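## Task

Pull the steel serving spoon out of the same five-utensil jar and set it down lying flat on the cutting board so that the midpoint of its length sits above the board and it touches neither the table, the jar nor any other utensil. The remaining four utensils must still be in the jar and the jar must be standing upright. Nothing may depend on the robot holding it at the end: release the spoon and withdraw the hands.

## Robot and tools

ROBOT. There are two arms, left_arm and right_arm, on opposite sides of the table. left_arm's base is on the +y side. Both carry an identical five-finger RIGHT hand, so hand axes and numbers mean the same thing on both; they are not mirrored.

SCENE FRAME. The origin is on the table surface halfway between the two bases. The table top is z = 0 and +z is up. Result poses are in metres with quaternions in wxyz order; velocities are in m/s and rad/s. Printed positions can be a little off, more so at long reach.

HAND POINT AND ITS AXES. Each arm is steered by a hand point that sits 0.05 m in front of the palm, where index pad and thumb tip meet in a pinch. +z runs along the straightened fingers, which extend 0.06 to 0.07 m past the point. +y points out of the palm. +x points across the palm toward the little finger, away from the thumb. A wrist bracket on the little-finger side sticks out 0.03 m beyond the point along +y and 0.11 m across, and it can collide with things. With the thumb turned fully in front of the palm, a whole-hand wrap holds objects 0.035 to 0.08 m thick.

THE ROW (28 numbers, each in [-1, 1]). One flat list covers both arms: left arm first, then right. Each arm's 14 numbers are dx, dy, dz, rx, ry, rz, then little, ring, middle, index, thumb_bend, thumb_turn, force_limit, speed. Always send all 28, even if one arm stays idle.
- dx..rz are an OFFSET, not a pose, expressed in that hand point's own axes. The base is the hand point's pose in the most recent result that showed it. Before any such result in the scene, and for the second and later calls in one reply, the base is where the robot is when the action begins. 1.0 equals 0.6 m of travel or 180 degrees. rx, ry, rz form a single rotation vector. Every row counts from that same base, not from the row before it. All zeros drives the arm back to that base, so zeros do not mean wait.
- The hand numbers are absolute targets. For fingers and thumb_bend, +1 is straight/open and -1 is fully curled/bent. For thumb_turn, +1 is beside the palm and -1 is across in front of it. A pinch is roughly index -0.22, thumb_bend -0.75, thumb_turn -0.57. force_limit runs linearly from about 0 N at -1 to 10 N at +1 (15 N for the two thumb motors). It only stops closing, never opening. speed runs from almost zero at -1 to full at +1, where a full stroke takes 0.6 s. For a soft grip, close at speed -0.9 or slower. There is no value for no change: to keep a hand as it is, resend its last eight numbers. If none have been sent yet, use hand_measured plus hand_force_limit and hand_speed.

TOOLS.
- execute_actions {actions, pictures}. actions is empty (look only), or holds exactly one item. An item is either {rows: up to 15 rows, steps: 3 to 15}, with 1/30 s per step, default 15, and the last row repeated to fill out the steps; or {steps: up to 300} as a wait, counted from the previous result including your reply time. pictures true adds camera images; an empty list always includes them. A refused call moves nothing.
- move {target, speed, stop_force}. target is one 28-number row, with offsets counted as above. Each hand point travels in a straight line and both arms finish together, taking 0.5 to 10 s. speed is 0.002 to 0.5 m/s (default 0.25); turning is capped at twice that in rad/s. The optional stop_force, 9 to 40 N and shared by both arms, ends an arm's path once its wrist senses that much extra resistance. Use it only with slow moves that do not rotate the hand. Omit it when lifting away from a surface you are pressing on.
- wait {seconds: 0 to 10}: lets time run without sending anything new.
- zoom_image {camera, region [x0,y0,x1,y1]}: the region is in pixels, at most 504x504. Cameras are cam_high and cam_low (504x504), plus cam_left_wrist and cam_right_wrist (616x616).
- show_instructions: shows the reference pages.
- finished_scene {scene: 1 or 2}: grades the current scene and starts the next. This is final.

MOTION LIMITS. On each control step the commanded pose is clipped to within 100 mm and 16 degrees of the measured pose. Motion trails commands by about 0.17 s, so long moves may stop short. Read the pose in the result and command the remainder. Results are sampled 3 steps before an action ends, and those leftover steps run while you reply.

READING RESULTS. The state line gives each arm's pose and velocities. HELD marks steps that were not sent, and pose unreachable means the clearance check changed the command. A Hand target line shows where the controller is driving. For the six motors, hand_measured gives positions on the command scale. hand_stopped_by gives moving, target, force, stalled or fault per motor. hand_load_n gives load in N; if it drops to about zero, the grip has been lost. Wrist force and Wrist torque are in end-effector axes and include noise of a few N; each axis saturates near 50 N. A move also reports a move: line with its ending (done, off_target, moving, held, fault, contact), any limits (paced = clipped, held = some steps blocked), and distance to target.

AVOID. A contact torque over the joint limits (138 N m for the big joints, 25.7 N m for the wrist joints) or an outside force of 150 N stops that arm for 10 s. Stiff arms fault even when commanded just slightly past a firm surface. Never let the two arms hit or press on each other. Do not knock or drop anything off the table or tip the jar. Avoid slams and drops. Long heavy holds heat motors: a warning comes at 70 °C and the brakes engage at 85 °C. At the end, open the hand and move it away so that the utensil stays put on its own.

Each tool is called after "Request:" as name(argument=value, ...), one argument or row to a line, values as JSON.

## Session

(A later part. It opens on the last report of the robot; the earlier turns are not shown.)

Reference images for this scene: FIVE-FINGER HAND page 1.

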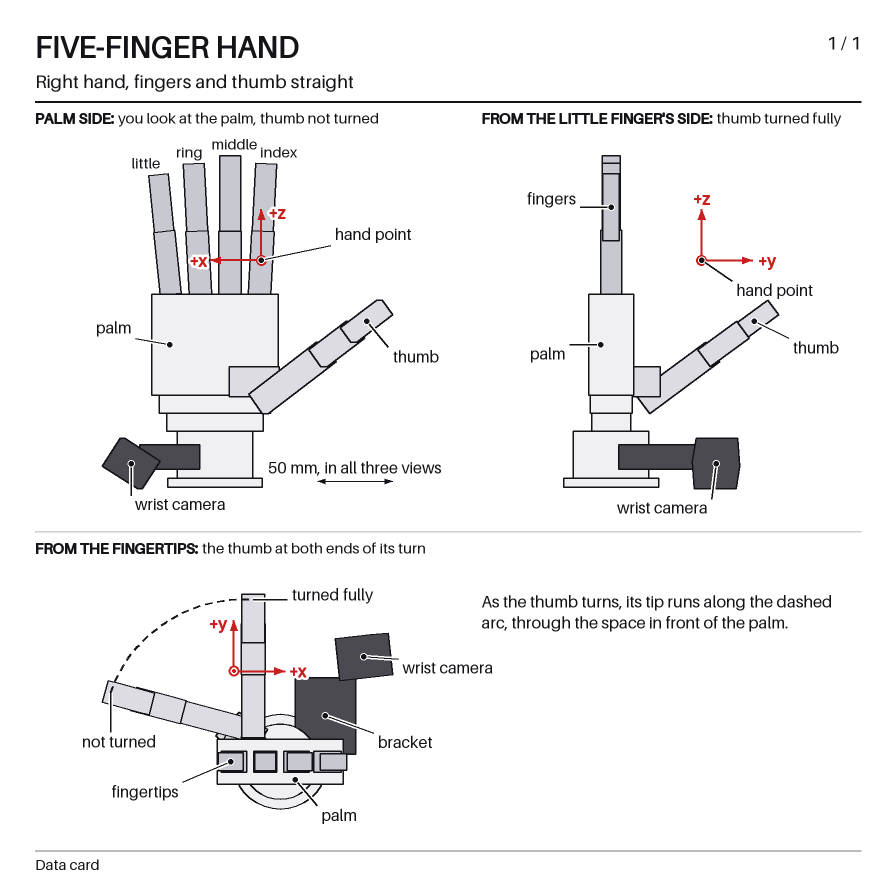

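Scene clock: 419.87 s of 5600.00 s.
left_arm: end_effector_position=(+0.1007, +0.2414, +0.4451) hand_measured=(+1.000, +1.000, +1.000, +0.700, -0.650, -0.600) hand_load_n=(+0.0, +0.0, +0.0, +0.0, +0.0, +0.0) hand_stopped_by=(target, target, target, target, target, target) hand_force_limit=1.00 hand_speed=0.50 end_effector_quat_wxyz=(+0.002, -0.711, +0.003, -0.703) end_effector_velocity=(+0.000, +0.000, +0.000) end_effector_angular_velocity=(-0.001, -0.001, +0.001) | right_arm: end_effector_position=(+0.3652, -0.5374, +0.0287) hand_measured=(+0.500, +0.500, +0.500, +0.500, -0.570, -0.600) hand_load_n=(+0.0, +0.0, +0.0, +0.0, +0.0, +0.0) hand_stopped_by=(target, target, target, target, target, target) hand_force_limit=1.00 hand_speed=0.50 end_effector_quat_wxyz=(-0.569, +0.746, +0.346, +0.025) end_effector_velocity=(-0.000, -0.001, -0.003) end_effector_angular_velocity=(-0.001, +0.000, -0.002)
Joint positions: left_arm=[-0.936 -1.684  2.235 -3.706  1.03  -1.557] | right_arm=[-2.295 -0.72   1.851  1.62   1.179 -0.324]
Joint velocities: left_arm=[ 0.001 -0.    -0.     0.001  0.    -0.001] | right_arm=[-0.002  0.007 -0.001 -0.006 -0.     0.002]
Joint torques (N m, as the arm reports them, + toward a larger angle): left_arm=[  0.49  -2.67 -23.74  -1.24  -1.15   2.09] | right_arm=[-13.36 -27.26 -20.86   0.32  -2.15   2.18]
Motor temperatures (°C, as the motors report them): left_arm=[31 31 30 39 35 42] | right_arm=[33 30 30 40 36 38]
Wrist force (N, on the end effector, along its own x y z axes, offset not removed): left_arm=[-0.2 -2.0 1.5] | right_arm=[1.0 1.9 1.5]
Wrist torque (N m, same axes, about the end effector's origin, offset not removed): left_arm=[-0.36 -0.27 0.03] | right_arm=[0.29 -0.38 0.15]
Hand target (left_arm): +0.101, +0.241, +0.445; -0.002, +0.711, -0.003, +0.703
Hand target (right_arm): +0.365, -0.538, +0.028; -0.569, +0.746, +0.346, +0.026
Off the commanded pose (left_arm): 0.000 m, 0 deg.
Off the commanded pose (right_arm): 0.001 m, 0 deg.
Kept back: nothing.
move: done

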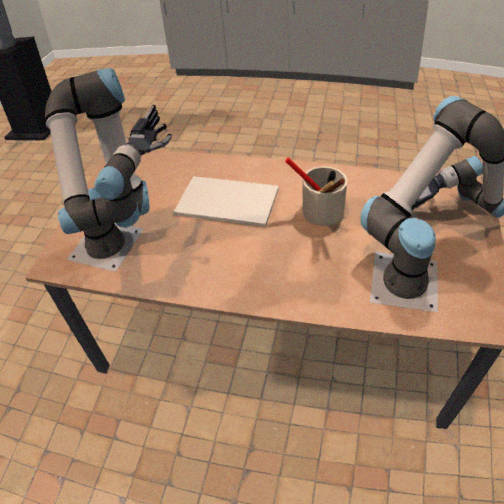

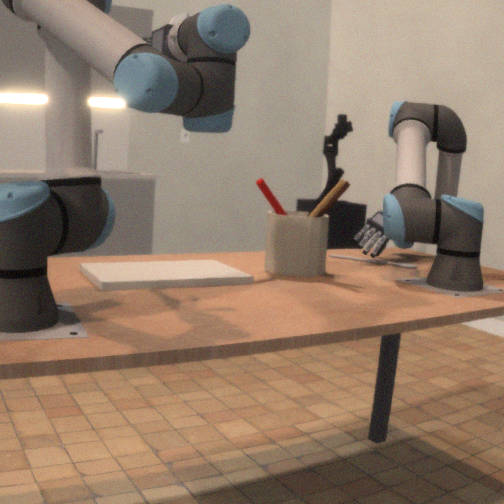

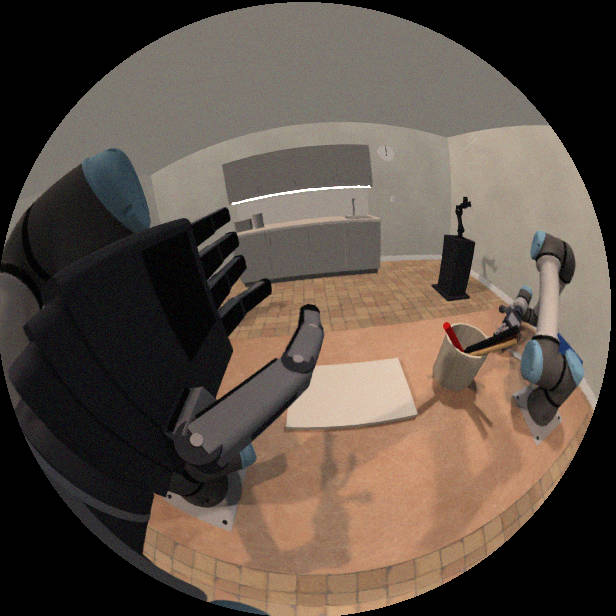

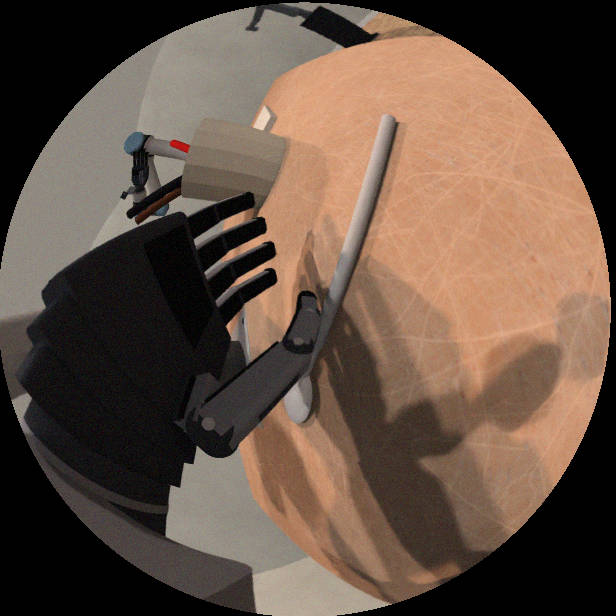

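Request:
move(
  target=[0,0,0,0,0,0,1,1,1,0.7,-0.65,-0.6,1,0.5, 0,0.0085,-0.02,0,0,0,0.5,0.5,0.5,0.5,-0.57,-0.6,1,0.5],
  speed=0.02,
)

Request:
move(
  target=[0,0,0,0,0,0,1,1,1,0.7,-0.65,-0.6,1,0.5, -0.0114,0.022,0.0093,0,0,0,0.5,0.5,0.5,0.5,-0.57,-0.6,1,0.5],
  speed=0.012,
)

Request:
move(
  target=[0,0,0,0,0,0,1,1,1,0.7,-0.65,-0.6,1,0.5, 0,0,0,0,0,0,0.5,0.5,0.5,-0.8,-0.57,-0.6,1,-0.6],
)

Scene clock: 421.07 s of 5600.00 s.
left_arm: end_effector_position=(+0.1007, +0.2414, +0.4451) hand_measured=(+1.000, +1.000, +1.000, +0.700, -0.650, -0.600) hand_load_n=(+0.0, +0.0, +0.0, +0.0, +0.0, +0.0) hand_stopped_by=(target, target, target, target, target, target) hand_force_limit=1.00 hand_speed=0.50 end_effector_quat_wxyz=(+0.002, -0.711, +0.003, -0.703) end_effector_velocity=(+0.000, -0.000, +0.000) end_effector_angular_velocity=(-0.001, +0.000, -0.000) | right_arm: end_effector_position=(+0.3720, -0.5481, +0.0287) hand_measured=(+0.500, +0.500, +0.500, +0.500, -0.570, -0.600) hand_load_n=(+0.0, +0.0, +0.0, +0.0, +0.0, +0.0) hand_stopped_by=(target, target, target, target, target, target) hand_force_limit=1.00 hand_speed=0.50 end_effector_quat_wxyz=(-0.569, +0.746, +0.346, +0.025) end_effector_velocity=(+0.002, -0.001, -0.000) end_effector_angular_velocity=(+0.000, +0.001, +0.000)
Joint positions: left_arm=[-0.936 -1.684  2.235 -3.706  1.03  -1.557] | right_arm=[-2.302 -0.707  1.817  1.644  1.185 -0.326]
Joint velocities: left_arm=[ 0.001 -0.001  0.     0.    -0.001 -0.001] | right_arm=[ 0.001  0.003 -0.008  0.005 -0.     0.001]
Joint torques (N m, as the arm reports them, + toward a larger angle): left_arm=[  0.16  -2.47 -23.65  -1.27  -1.1    2.13] | right_arm=[-13.63 -28.91 -21.45   5.18   1.98  -2.21]
Motor temperatures (°C, as the motors report them): left_arm=[31 31 30 39 35 42] | right_arm=[33 30 30 40 36 38]
Wrist force (N, on the end effector, along its own x y z axes, offset not removed): left_arm=[0.1 -1.8 1.1] | right_arm=[0.9 3.1 2.1]
Wrist torque (N m, same axes, about the end effector's origin, offset not removed): left_arm=[-0.30 -0.24 0.07] | right_arm=[0.45 -0.32 0.04]
Hand target (left_arm): +0.101, +0.241, +0.445; -0.002, +0.711, -0.003, +0.703
Hand target (right_arm): +0.372, -0.548, +0.029; -0.569, +0.746, +0.346, +0.025
Off the commanded pose (left_arm): 0.000 m, 0 deg.
Off the commanded pose (right_arm): 0.000 m, 0 deg.
Kept back: nothing.
move: done

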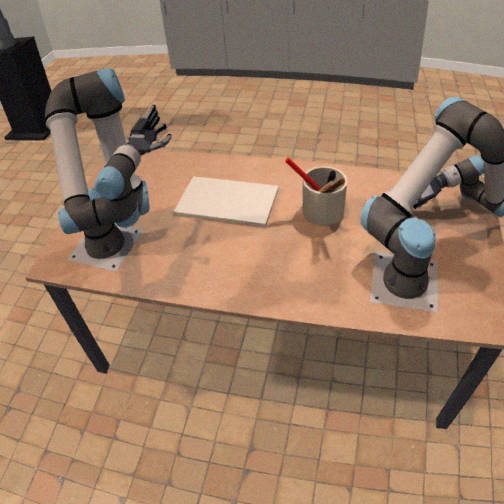

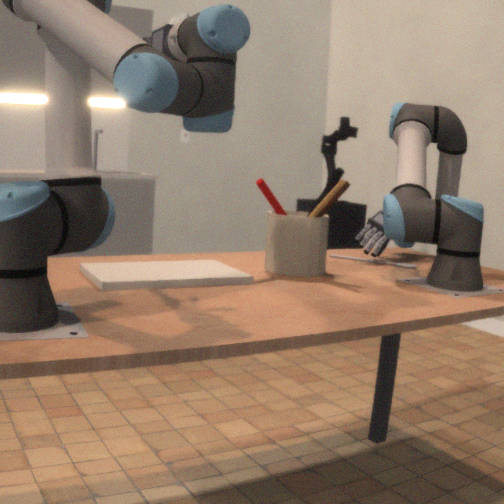

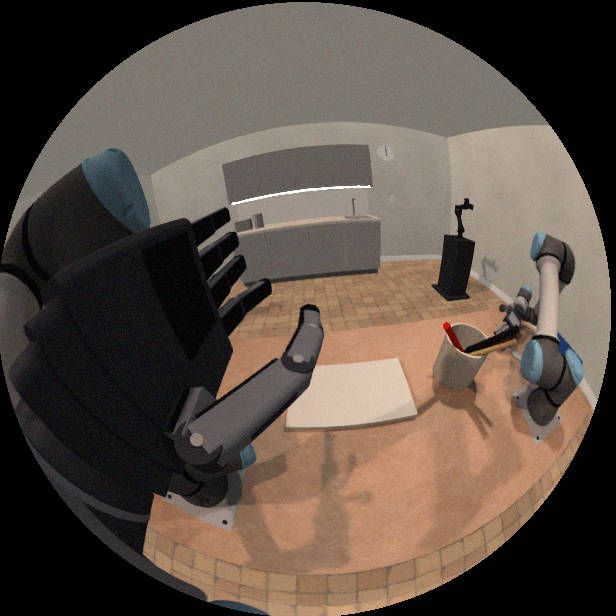

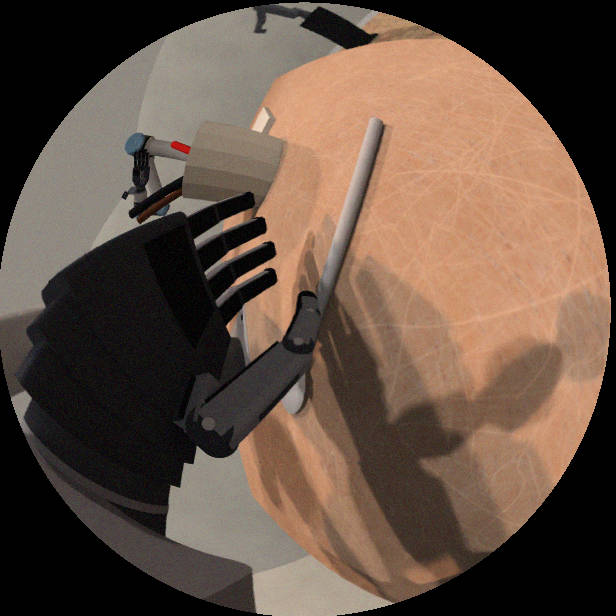

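Scene clock: 422.63 s of 5600.00 s.
left_arm: end_effector_position=(+0.1007, +0.2414, +0.4451) hand_measured=(+1.000, +1.000, +1.000, +0.700, -0.650, -0.600) hand_load_n=(+0.0, +0.0, +0.0, +0.0, +0.0, +0.0) hand_stopped_by=(target, target, target, target, target, target) hand_force_limit=1.00 hand_speed=0.50 end_effector_quat_wxyz=(+0.002, -0.711, +0.003, -0.703) end_effector_velocity=(-0.000, -0.000, -0.000) end_effector_angular_velocity=(+0.001, -0.001, -0.001) | right_arm: end_effector_position=(+0.3720, -0.5481, +0.0132) hand_measured=(+0.500, +0.500, +0.500, +0.500, -0.570, -0.600) hand_load_n=(+0.0, +0.0, +0.0, +0.0, +0.0, +0.0) hand_stopped_by=(target, target, target, target, target, target) hand_force_limit=1.00 hand_speed=0.50 end_effector_quat_wxyz=(-0.569, +0.746, +0.346, +0.025) end_effector_velocity=(+0.000, +0.000, -0.003) end_effector_angular_velocity=(+0.001, +0.000, -0.001)
Joint positions: left_arm=[-0.936 -1.684  2.235 -3.706  1.03  -1.557] | right_arm=[-2.302 -0.674  1.809  1.618  1.185 -0.326]
Joint velocities: left_arm=[-0.     0.001  0.    -0.001 -0.001  0.   ] | right_arm=[-0.     0.007 -0.002 -0.005 -0.001 -0.   ]
Joint torques (N m, as the arm reports them, + toward a larger angle): left_arm=[  0.05  -3.11 -23.57  -1.28  -1.26   2.13] | right_arm=[ 13.89 -30.04 -17.63  -0.12  -2.27   1.64]
Motor temperatures (°C, as the motors report them): left_arm=[31 31 30 39 35 42] | right_arm=[33 30 30 40 36 38]
Wrist force (N, on the end effector, along its own x y z axes, offset not removed): left_arm=[-0.1 -0.8 1.9] | right_arm=[0.9 1.8 2.6]
Wrist torque (N m, same axes, about the end effector's origin, offset not removed): left_arm=[-0.19 -0.22 0.05] | right_arm=[0.31 -0.40 0.09]
Hand target (left_arm): +0.101, +0.241, +0.445; -0.002, +0.711, -0.003, +0.703
Hand target (right_arm): +0.372, -0.548, +0.013; -0.569, +0.746, +0.346, +0.025
Off the commanded pose (left_arm): 0.000 m, 0 deg.
Off the commanded pose (right_arm): 0.000 m, 0 deg.
Kept back: nothing.
move: done

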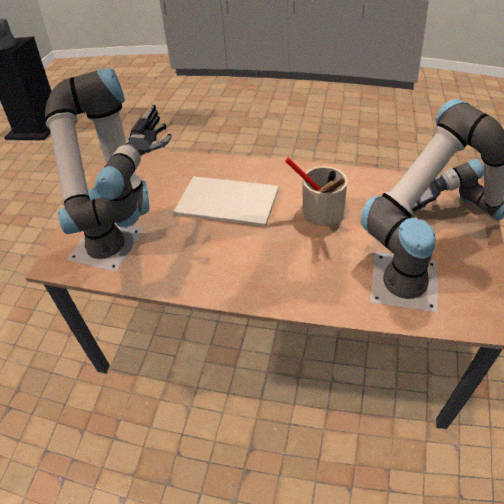

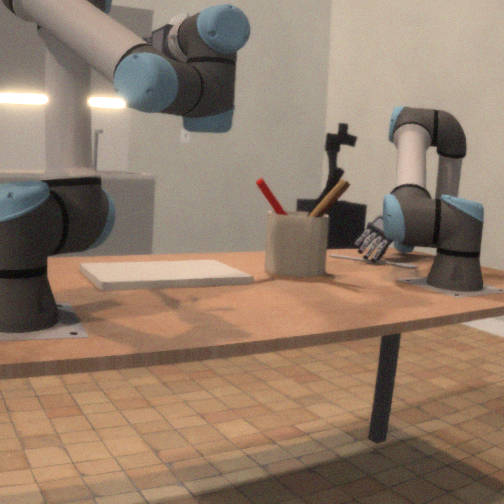

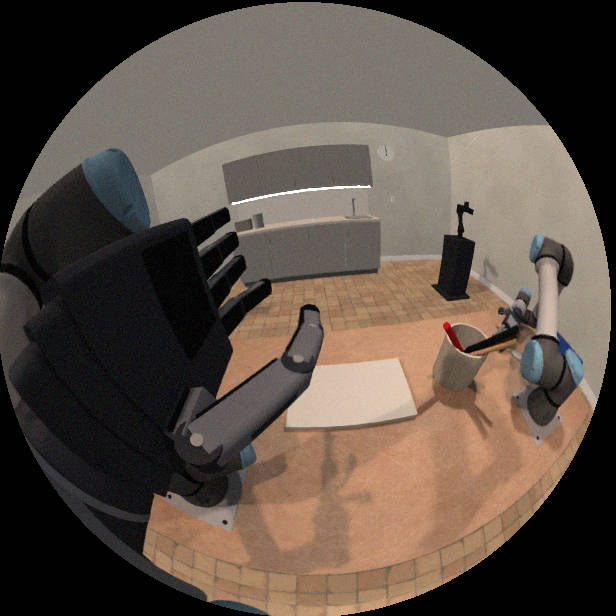

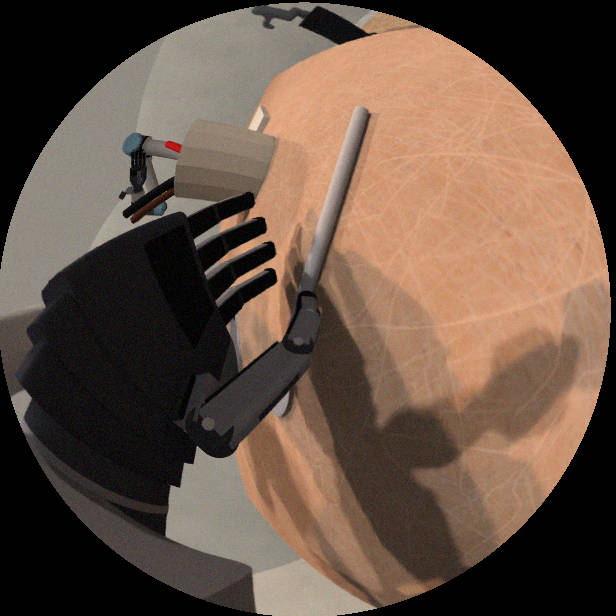

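Scene clock: 423.83 s of 5600.00 s.
left_arm: end_effector_position=(+0.1007, +0.2414, +0.4451) hand_measured=(+1.000, +1.000, +1.000, +0.700, -0.650, -0.600) hand_load_n=(+0.0, +0.0, +0.0, +0.0, +0.0, +0.0) hand_stopped_by=(target, target, target, target, target, target) hand_force_limit=1.00 hand_speed=0.50 end_effector_quat_wxyz=(+0.002, -0.711, +0.003, -0.703) end_effector_velocity=(+0.000, -0.000, +0.000) end_effector_angular_velocity=(-0.001, +0.002, -0.001) | right_arm: end_effector_position=(+0.3721, -0.5481, +0.0132) hand_measured=(+0.500, +0.500, +0.500, -0.116, -0.568, -0.600) hand_load_n=(+0.0, +0.0, +0.0, +9.5, +2.5, +0.0) hand_stopped_by=(target, target, target, force, target, target) hand_force_limit=1.00 hand_speed=-0.60 end_effector_quat_wxyz=(-0.569, +0.746, +0.346, +0.026) end_effector_velocity=(-0.000, -0.000, -0.000) end_effector_angular_velocity=(+0.000, -0.000, -0.001)
Joint positions: left_arm=[-0.936 -1.684  2.235 -3.706  1.03  -1.557] | right_arm=[-2.302 -0.674  1.809  1.618  1.185 -0.326]
Joint velocities: left_arm=[ 0.001 -0.001 -0.    -0.001 -0.001  0.   ] | right_arm=[-0.001  0.     0.    -0.     0.    -0.   ]
Joint torques (N m, as the arm reports them, + toward a larger angle): left_arm=[  0.25  -2.3  -23.8   -1.29  -1.24   2.03] | right_arm=[ 10.32 -40.97   0.21  -4.48  -0.63   1.95]
Motor temperatures (°C, as the motors report them): left_arm=[31 31 30 39 35 42] | right_arm=[33 30 30 40 36 38]
Wrist force (N, on the end effector, along its own x y z axes, offset not removed): left_arm=[-0.1 -0.4 0.2] | right_arm=[8.2 -14.9 -0.5]
Wrist torque (N m, same axes, about the end effector's origin, offset not removed): left_arm=[-0.02 -0.22 0.13] | right_arm=[0.14 -0.33 0.09]
Hand target (left_arm): +0.101, +0.241, +0.445; -0.002, +0.711, -0.003, +0.703
Hand target (right_arm): +0.372, -0.548, +0.013; -0.569, +0.746, +0.346, +0.025
Off the commanded pose (left_arm): 0.000 m, 0 deg.
Off the commanded pose (right_arm): 0.000 m, 0 deg.
Kept back: nothing.
move: done

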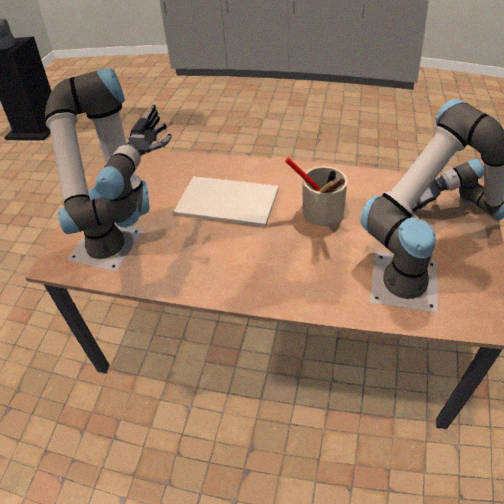

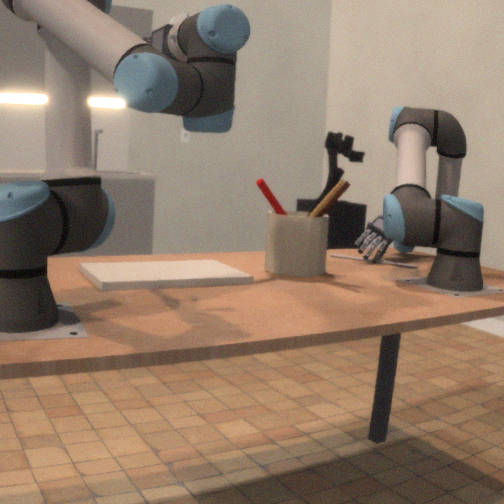

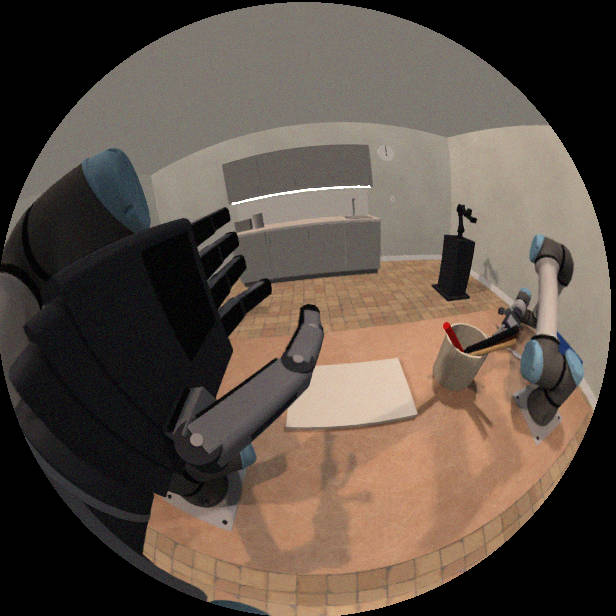

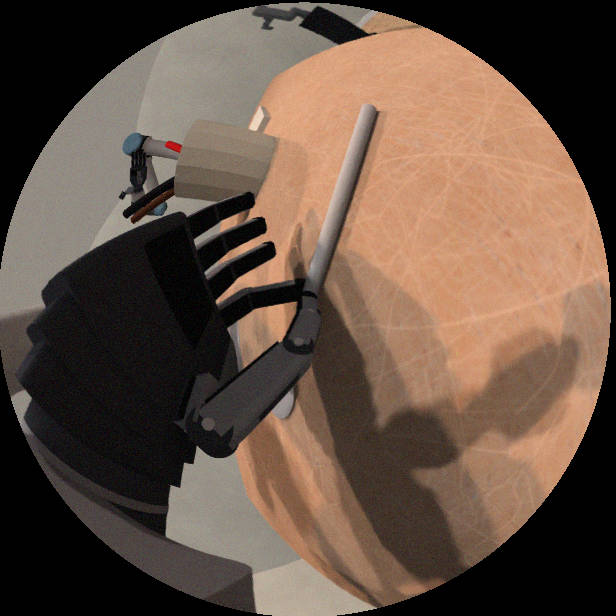

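Request:
move(
  target=[0,0,0,0,0,0,1,1,1,0.7,-0.65,-0.6,1,0.5, 0.001,-0.002,-0.0009,0,0,0,0.5,0.5,0.5,-0.85,-0.66,-0.6,1,-0.85],
  speed=0.003,
)

Request:
move(
  target=[0,0,0,0,0,0,1,1,1,0.7,-0.65,-0.6,1,0.5, 0.0143,-0.0277,-0.0117,0,0,0,0.5,0.5,0.5,-0.9,-0.66,-0.6,1,-0.85],
  speed=0.008,
)

Request:
move(
  target=[0,0,0,0,0,0,1,1,1,0.7,-0.65,-0.6,1,0.5, 0,0,0,-0.22,0,0,0.5,0.5,0.5,-0.9,-0.66,-0.6,1,-0.85],
  speed=0.05,
)

Request:
zoom_image(
  camera="cam_low",
  region=[300,150,480,310],
)

Scene clock: 424.87 s of 5600.00 s.
left_arm: end_effector_position=(+0.1007, +0.2414, +0.4451) hand_measured=(+1.000, +1.000, +1.000, +0.700, -0.650, -0.600) hand_load_n=(+0.0, +0.0, +0.0, +0.0, +0.0, +0.0) hand_stopped_by=(target, target, target, target, target, target) hand_force_limit=1.00 hand_speed=0.50 end_effector_quat_wxyz=(+0.002, -0.711, +0.003, -0.703) end_effector_velocity=(-0.000, -0.000, -0.000) end_effector_angular_velocity=(+0.003, -0.002, +0.000) | right_arm: end_effector_position=(+0.3721, -0.5481, +0.0146) hand_measured=(+0.500, +0.500, +0.500, -0.116, -0.652, -0.600) hand_load_n=(+0.0, +0.0, +0.0, +13.5, +6.0, +0.5) hand_stopped_by=(target, target, target, force, stalled, target) hand_force_limit=1.00 hand_speed=-0.85 end_effector_quat_wxyz=(-0.569, +0.746, +0.346, +0.025) end_effector_velocity=(-0.000, +0.000, +0.001) end_effector_angular_velocity=(+0.000, -0.000, +0.002)
Joint positions: left_arm=[-0.936 -1.684  2.235 -3.706  1.03  -1.557] | right_arm=[-2.302 -0.677  1.809  1.62   1.185 -0.326]
Joint velocities: left_arm=[ 0.001  0.002  0.    -0.    -0.     0.001] | right_arm=[ 0.001 -0.001  0.     0.001  0.001 -0.001]
Joint torques (N m, as the arm reports them, + toward a larger angle): left_arm=[  0.23  -2.58 -23.21  -1.21  -1.13   2.01] | right_arm=[  0.04 -49.74   3.13   5.29   1.81   1.05]
Motor temperatures (°C, as the motors report them): left_arm=[31 31 30 39 35 42] | right_arm=[33 30 30 40 36 38]
Wrist force (N, on the end effector, along its own x y z axes, offset not removed): left_arm=[0.1 -0.7 1.4] | right_arm=[-0.3 1.9 2.2]
Wrist torque (N m, same axes, about the end effector's origin, offset not removed): left_arm=[-0.14 -0.25 0.11] | right_arm=[0.29 -0.17 -0.07]
Hand target (left_arm): +0.101, +0.241, +0.445; -0.002, +0.711, -0.003, +0.703
Hand target (right_arm): +0.372, -0.548, +0.015; -0.569, +0.746, +0.346, +0.026
Off the commanded pose (left_arm): 0.000 m, 0 deg.
Off the commanded pose (right_arm): 0.000 m, 0 deg.
Kept back: nothing.
move: done

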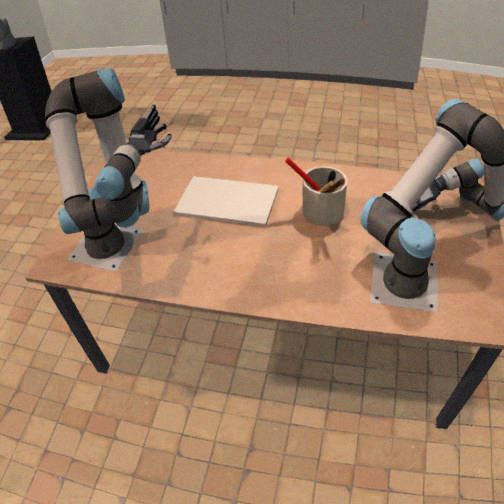

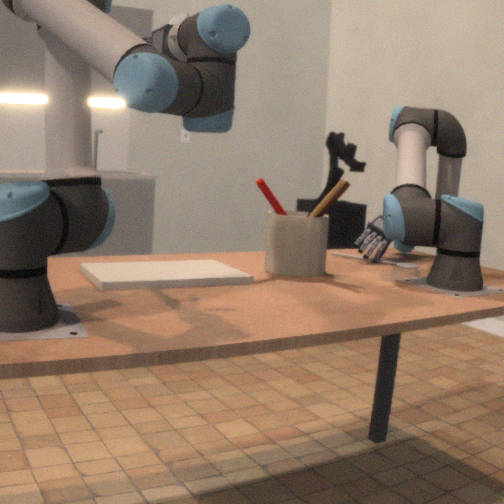

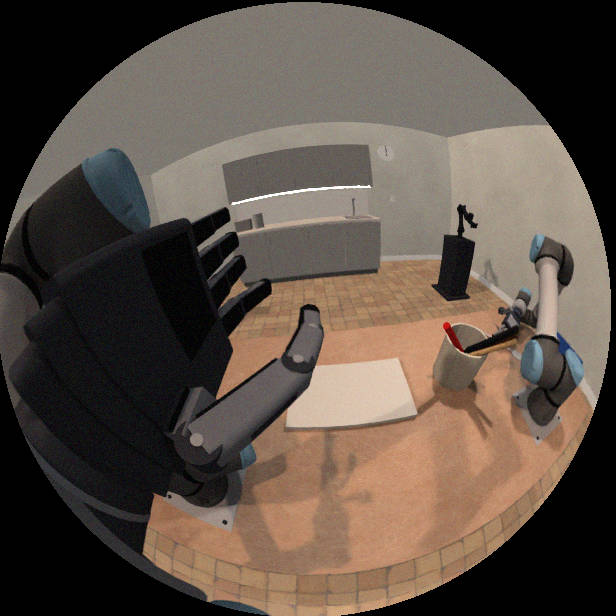

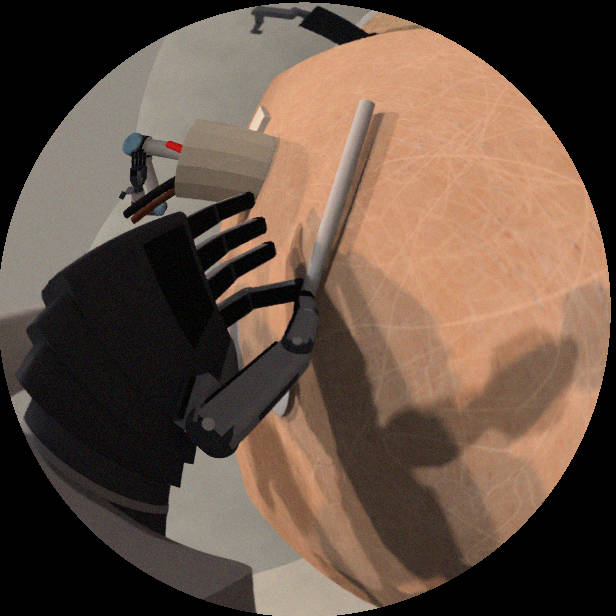

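Scene clock: 427.60 s of 5600.00 s.
left_arm: end_effector_position=(+0.1007, +0.2414, +0.4451) hand_measured=(+1.000, +1.000, +1.000, +0.700, -0.650, -0.600) hand_load_n=(+0.0, +0.0, +0.0, +0.0, +0.0, +0.0) hand_stopped_by=(target, target, target, target, target, target) hand_force_limit=1.00 hand_speed=0.50 end_effector_quat_wxyz=(+0.002, -0.711, +0.003, -0.703) end_effector_velocity=(-0.000, -0.000, -0.000) end_effector_angular_velocity=(+0.000, -0.000, -0.002) | right_arm: end_effector_position=(+0.3720, -0.5482, +0.0342) hand_measured=(+0.500, +0.500, +0.500, -0.116, -0.650, -0.600) hand_load_n=(+0.0, +0.0, +0.0, +12.0, +5.0, +1.0) hand_stopped_by=(target, target, target, force, stalled, target) hand_force_limit=1.00 hand_speed=-0.85 end_effector_quat_wxyz=(-0.569, +0.746, +0.346, +0.025) end_effector_velocity=(-0.000, -0.000, +0.002) end_effector_angular_velocity=(-0.000, +0.000, -0.001)
Joint positions: left_arm=[-0.936 -1.684  2.235 -3.706  1.03  -1.557] | right_arm=[-2.302 -0.719  1.819  1.653  1.185 -0.326]
Joint velocities: left_arm=[-0.001  0.001 -0.     0.    -0.001  0.   ] | right_arm=[-0.001 -0.005  0.001  0.004  0.     0.   ]
Joint torques (N m, as the arm reports them, + toward a larger angle): left_arm=[ -0.09  -2.8  -23.42  -1.28  -1.17   2.2 ] | right_arm=[-12.8  -47.52   1.5    5.57   1.65  -2.45]
Motor temperatures (°C, as the motors report them): left_arm=[31 31 30 39 35 42] | right_arm=[33 30 30 40 36 38]
Wrist force (N, on the end effector, along its own x y z axes, offset not removed): left_arm=[-0.1 -0.5 1.8] | right_arm=[0.8 3.9 3.8]
Wrist torque (N m, same axes, about the end effector's origin, offset not removed): left_arm=[-0.15 -0.31 0.11] | right_arm=[0.41 -0.53 0.12]
Hand target (left_arm): +0.101, +0.241, +0.445; -0.002, +0.711, -0.003, +0.703
Hand target (right_arm): +0.372, -0.548, +0.035; -0.569, +0.746, +0.346, +0.025
Off the commanded pose (left_arm): 0.000 m, 0 deg.
Off the commanded pose (right_arm): 0.000 m, 0 deg.
Kept back: nothing.
move: done

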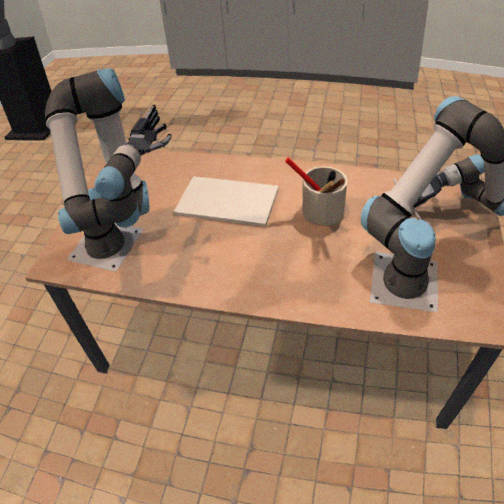

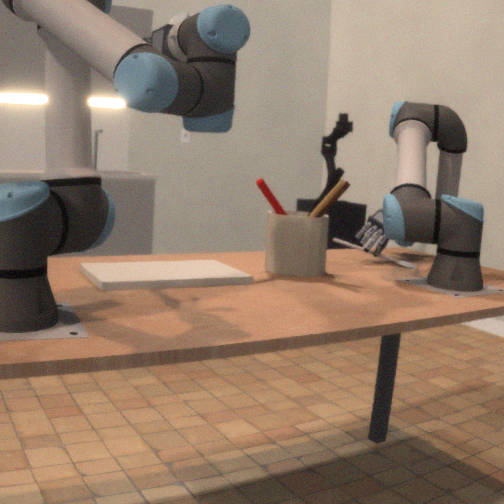

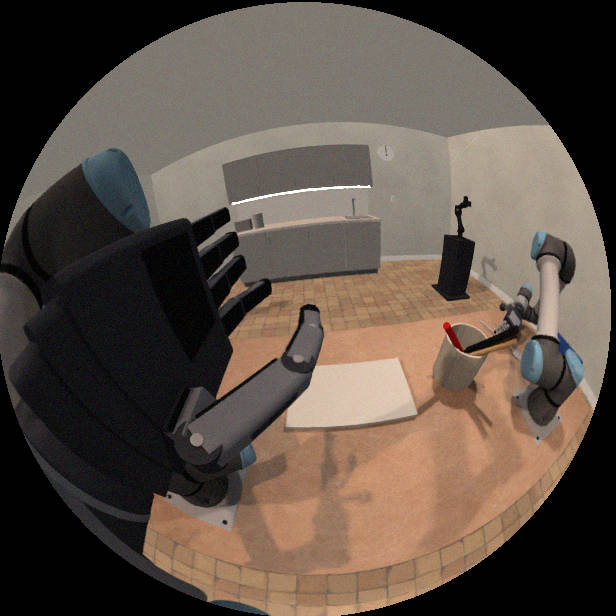

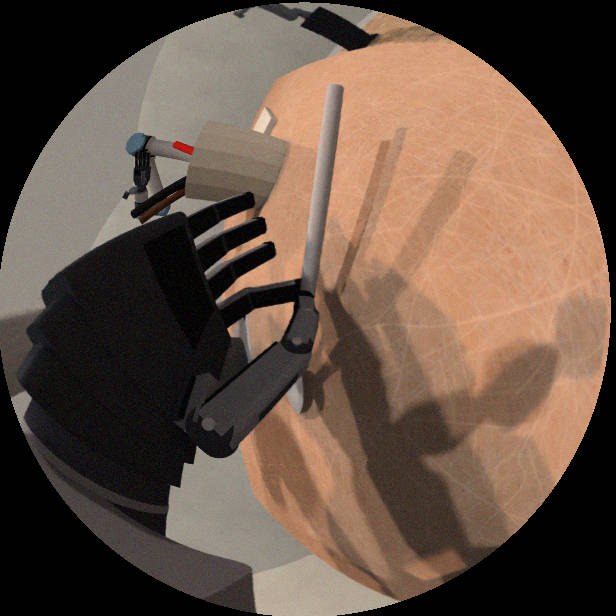

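Scene clock: 434.80 s of 5600.00 s.
left_arm: end_effector_position=(+0.1007, +0.2414, +0.4451) hand_measured=(+1.000, +1.000, +1.000, +0.700, -0.650, -0.600) hand_load_n=(+0.0, +0.0, +0.0, +0.0, +0.0, +0.0) hand_stopped_by=(target, target, target, target, target, target) hand_force_limit=1.00 hand_speed=0.50 end_effector_quat_wxyz=(+0.002, -0.711, +0.003, -0.703) end_effector_velocity=(-0.000, -0.000, +0.000) end_effector_angular_velocity=(+0.001, -0.000, -0.000) | right_arm: end_effector_position=(+0.3721, -0.5482, +0.0341) hand_measured=(+0.500, +0.500, +0.500, -0.118, -0.652, -0.600) hand_load_n=(+0.0, +0.0, +0.0, +0.0, +0.0, +0.0) hand_stopped_by=(target, target, target, force, stalled, target) hand_force_limit=1.00 hand_speed=-0.85 end_effector_quat_wxyz=(-0.284, +0.894, +0.316, +0.141) end_effector_velocity=(+0.000, +0.000, -0.000) end_effector_angular_velocity=(-0.013, -0.008, -0.010)
Joint positions: left_arm=[-0.936 -1.684  2.235 -3.706  1.03  -1.557] | right_arm=[-2.326 -1.155  2.114  1.05   1.081 -0.012]
Joint velocities: left_arm=[ 0.     0.    -0.     0.    -0.     0.001] | right_arm=[ 0.002 -0.012  0.008 -0.017 -0.002  0.013]
Joint torques (N m, as the arm reports them, + toward a larger angle): left_arm=[  0.03  -2.83 -23.09  -1.18  -1.22   2.08] | right_arm=[ 14.17 -34.26   1.86   0.61  -2.42   2.03]
Motor temperatures (°C, as the motors report them): left_arm=[31 31 30 39 35 42] | right_arm=[33 30 30 40 36 38]
Wrist force (N, on the end effector, along its own x y z axes, offset not removed): left_arm=[0.7 0.2 1.4] | right_arm=[1.8 1.2 2.3]
Wrist torque (N m, same axes, about the end effector's origin, offset not removed): left_arm=[-0.04 -0.38 0.17] | right_arm=[0.18 -0.50 0.12]
Hand target (left_arm): +0.101, +0.241, +0.445; -0.002, +0.711, -0.003, +0.703
Hand target (right_arm): +0.372, -0.548, +0.034; -0.283, +0.895, +0.316, +0.141
Off the commanded pose (left_arm): 0.000 m, 0 deg.
Off the commanded pose (right_arm): 0.000 m, 0 deg.
Kept back: nothing.
move: done

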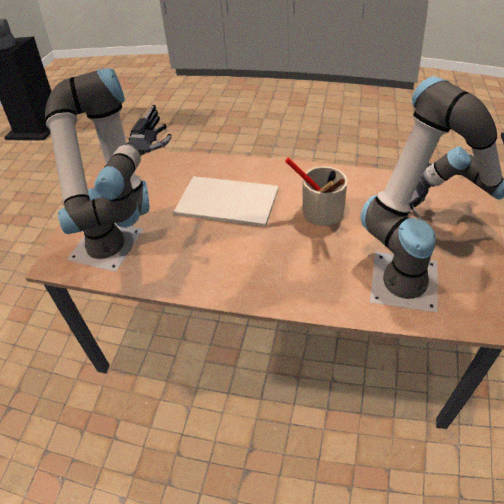

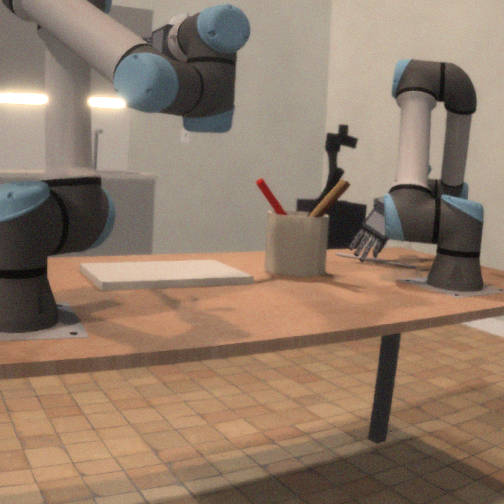

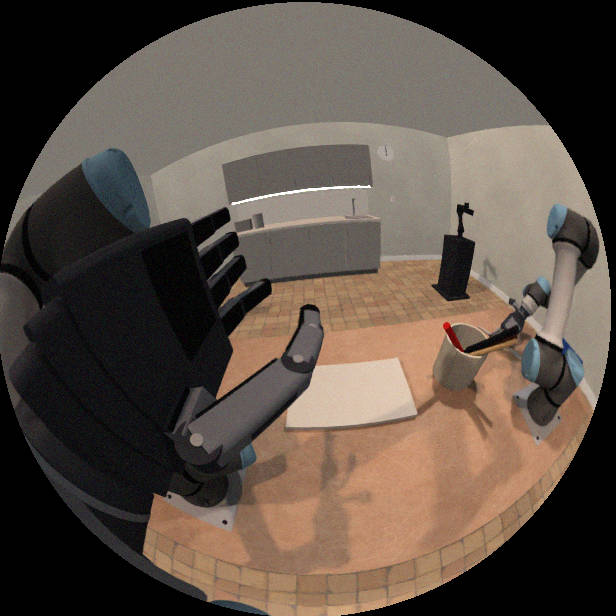

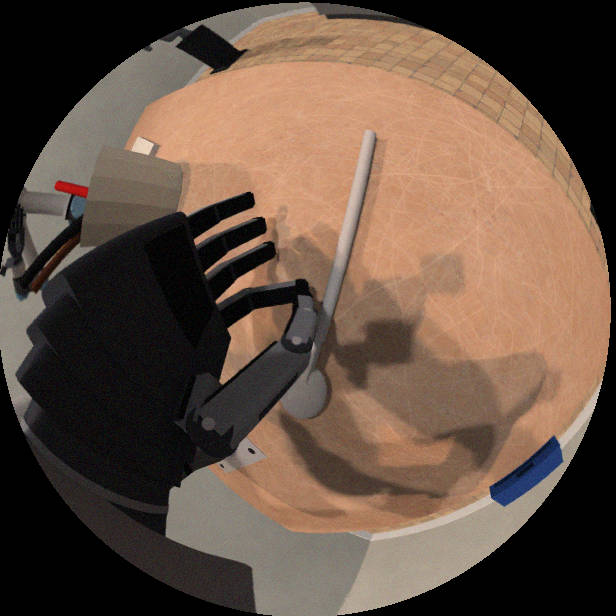

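Region (300, 150, 480, 310) of cam_low's 504x504 image, scaled by 2.800, with more detail than that image has.

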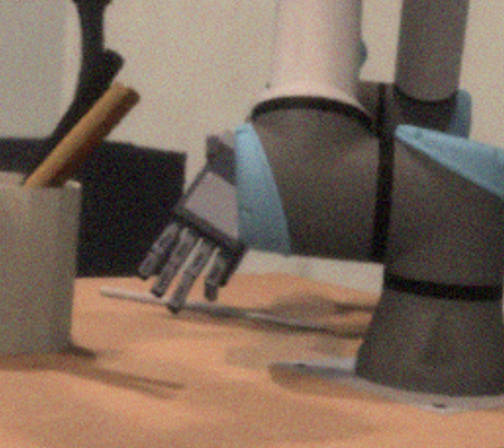

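Request:
move(
  target=[0,0,0,0,0,0,1,1,1,0.7,-0.65,-0.6,1,0.5, 0.0215,-0.021,-0.04,0.091,-0.102,0.102,0.5,0.5,0.5,0.5,-0.57,-0.6,1,0.5],
  speed=0.06,
)

Request:
zoom_image(
  camera="cam_low",
  region=[300,150,480,310],
)

Scene clock: 440.17 s of 5600.00 s.
left_arm: end_effector_position=(+0.1007, +0.2414, +0.4451) hand_measured=(+1.000, +1.000, +1.000, +0.700, -0.650, -0.600) hand_load_n=(+0.0, +0.0, +0.0, +0.0, +0.0, +0.0) hand_stopped_by=(target, target, target, target, target, target) hand_force_limit=1.00 hand_speed=0.50 end_effector_quat_wxyz=(+0.002, -0.711, +0.003, -0.703) end_effector_velocity=(+0.000, +0.001, -0.000) end_effector_angular_velocity=(+0.000, +0.002, +0.001) | right_arm: end_effector_position=(+0.3720, -0.5484, +0.0641) hand_measured=(+0.500, +0.500, +0.500, +0.500, -0.570, -0.600) hand_load_n=(+0.0, +0.0, +0.0, +0.0, +0.0, +0.0) hand_stopped_by=(target, target, target, target, target, target) hand_force_limit=1.00 hand_speed=0.50 end_effector_quat_wxyz=(-0.372, +0.895, +0.229, -0.094) end_effector_velocity=(-0.000, -0.001, +0.001) end_effector_angular_velocity=(+0.002, +0.015, -0.001)
Joint positions: left_arm=[-0.936 -1.684  2.235 -3.706  1.03  -1.557] | right_arm=[-2.127 -0.951  1.788  1.461  1.238  0.35 ]
Joint velocities: left_arm=[-0.    -0.002 -0.    -0.001  0.001  0.002] | right_arm=[ 0.002  0.008 -0.008  0.012  0.003  0.007]
Joint torques (N m, as the arm reports them, + toward a larger angle): left_arm=[  0.5   -3.05 -22.86  -1.24  -1.26   2.07] | right_arm=[ 13.35 -26.63 -20.58   6.08   1.9    2.04]
Motor temperatures (°C, as the motors report them): left_arm=[31 31 30 39 35 42] | right_arm=[33 30 30 40 36 38]
Wrist force (N, on the end effector, along its own x y z axes, offset not removed): left_arm=[1.0 -1.1 1.0] | right_arm=[3.1 2.0 2.6]
Wrist torque (N m, same axes, about the end effector's origin, offset not removed): left_arm=[-0.18 -0.43 0.15] | right_arm=[0.26 -0.76 0.20]
Hand target (left_arm): +0.101, +0.241, +0.445; -0.002, +0.711, -0.003, +0.703
Hand target (right_arm): +0.372, -0.548, +0.064; -0.372, +0.895, +0.228, -0.095
Off the commanded pose (left_arm): 0.000 m, 0 deg.
Off the commanded pose (right_arm): 0.000 m, 0 deg.
Kept back: nothing.
move: done

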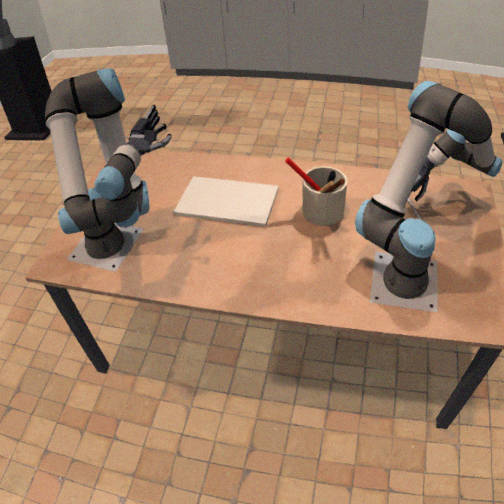

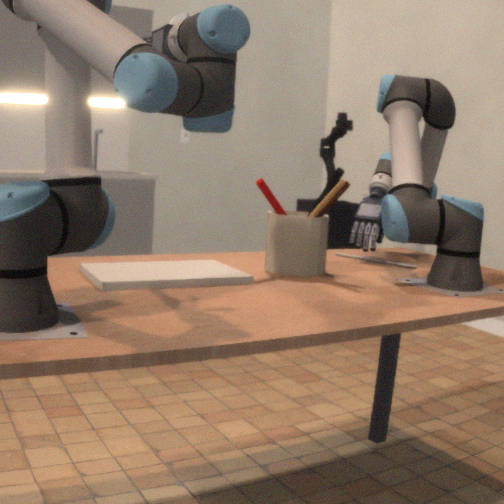

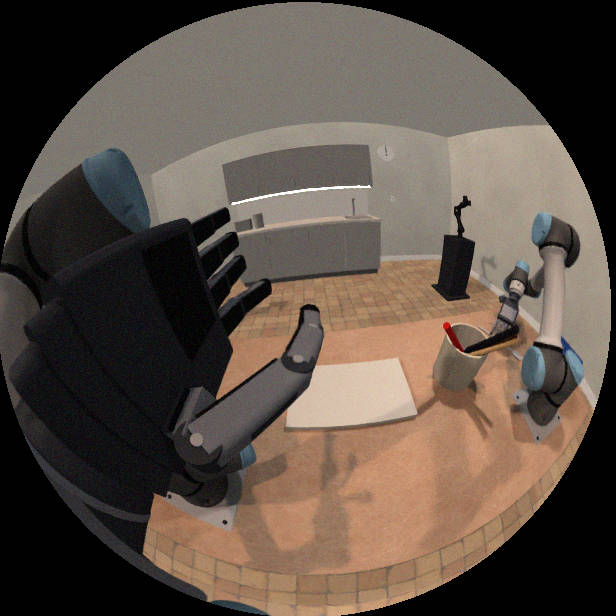

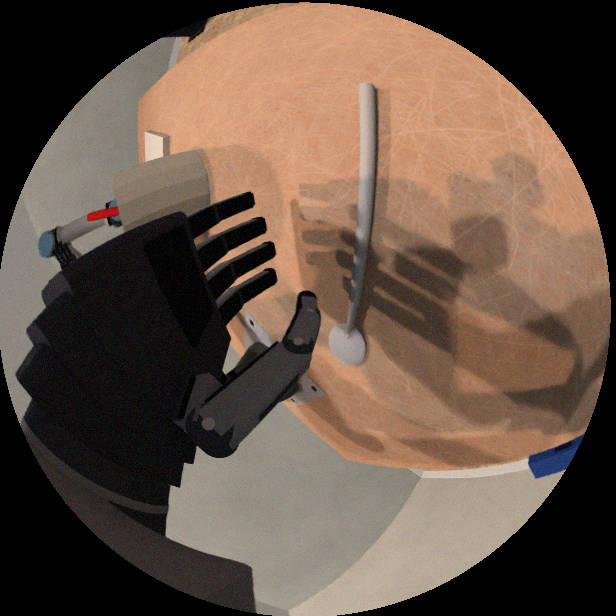

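Region (300, 150, 480, 310) of cam_low's 504x504 image, scaled by 2.800, with more detail than that image has.

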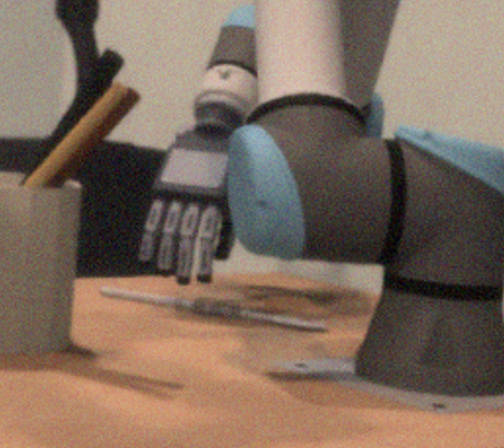

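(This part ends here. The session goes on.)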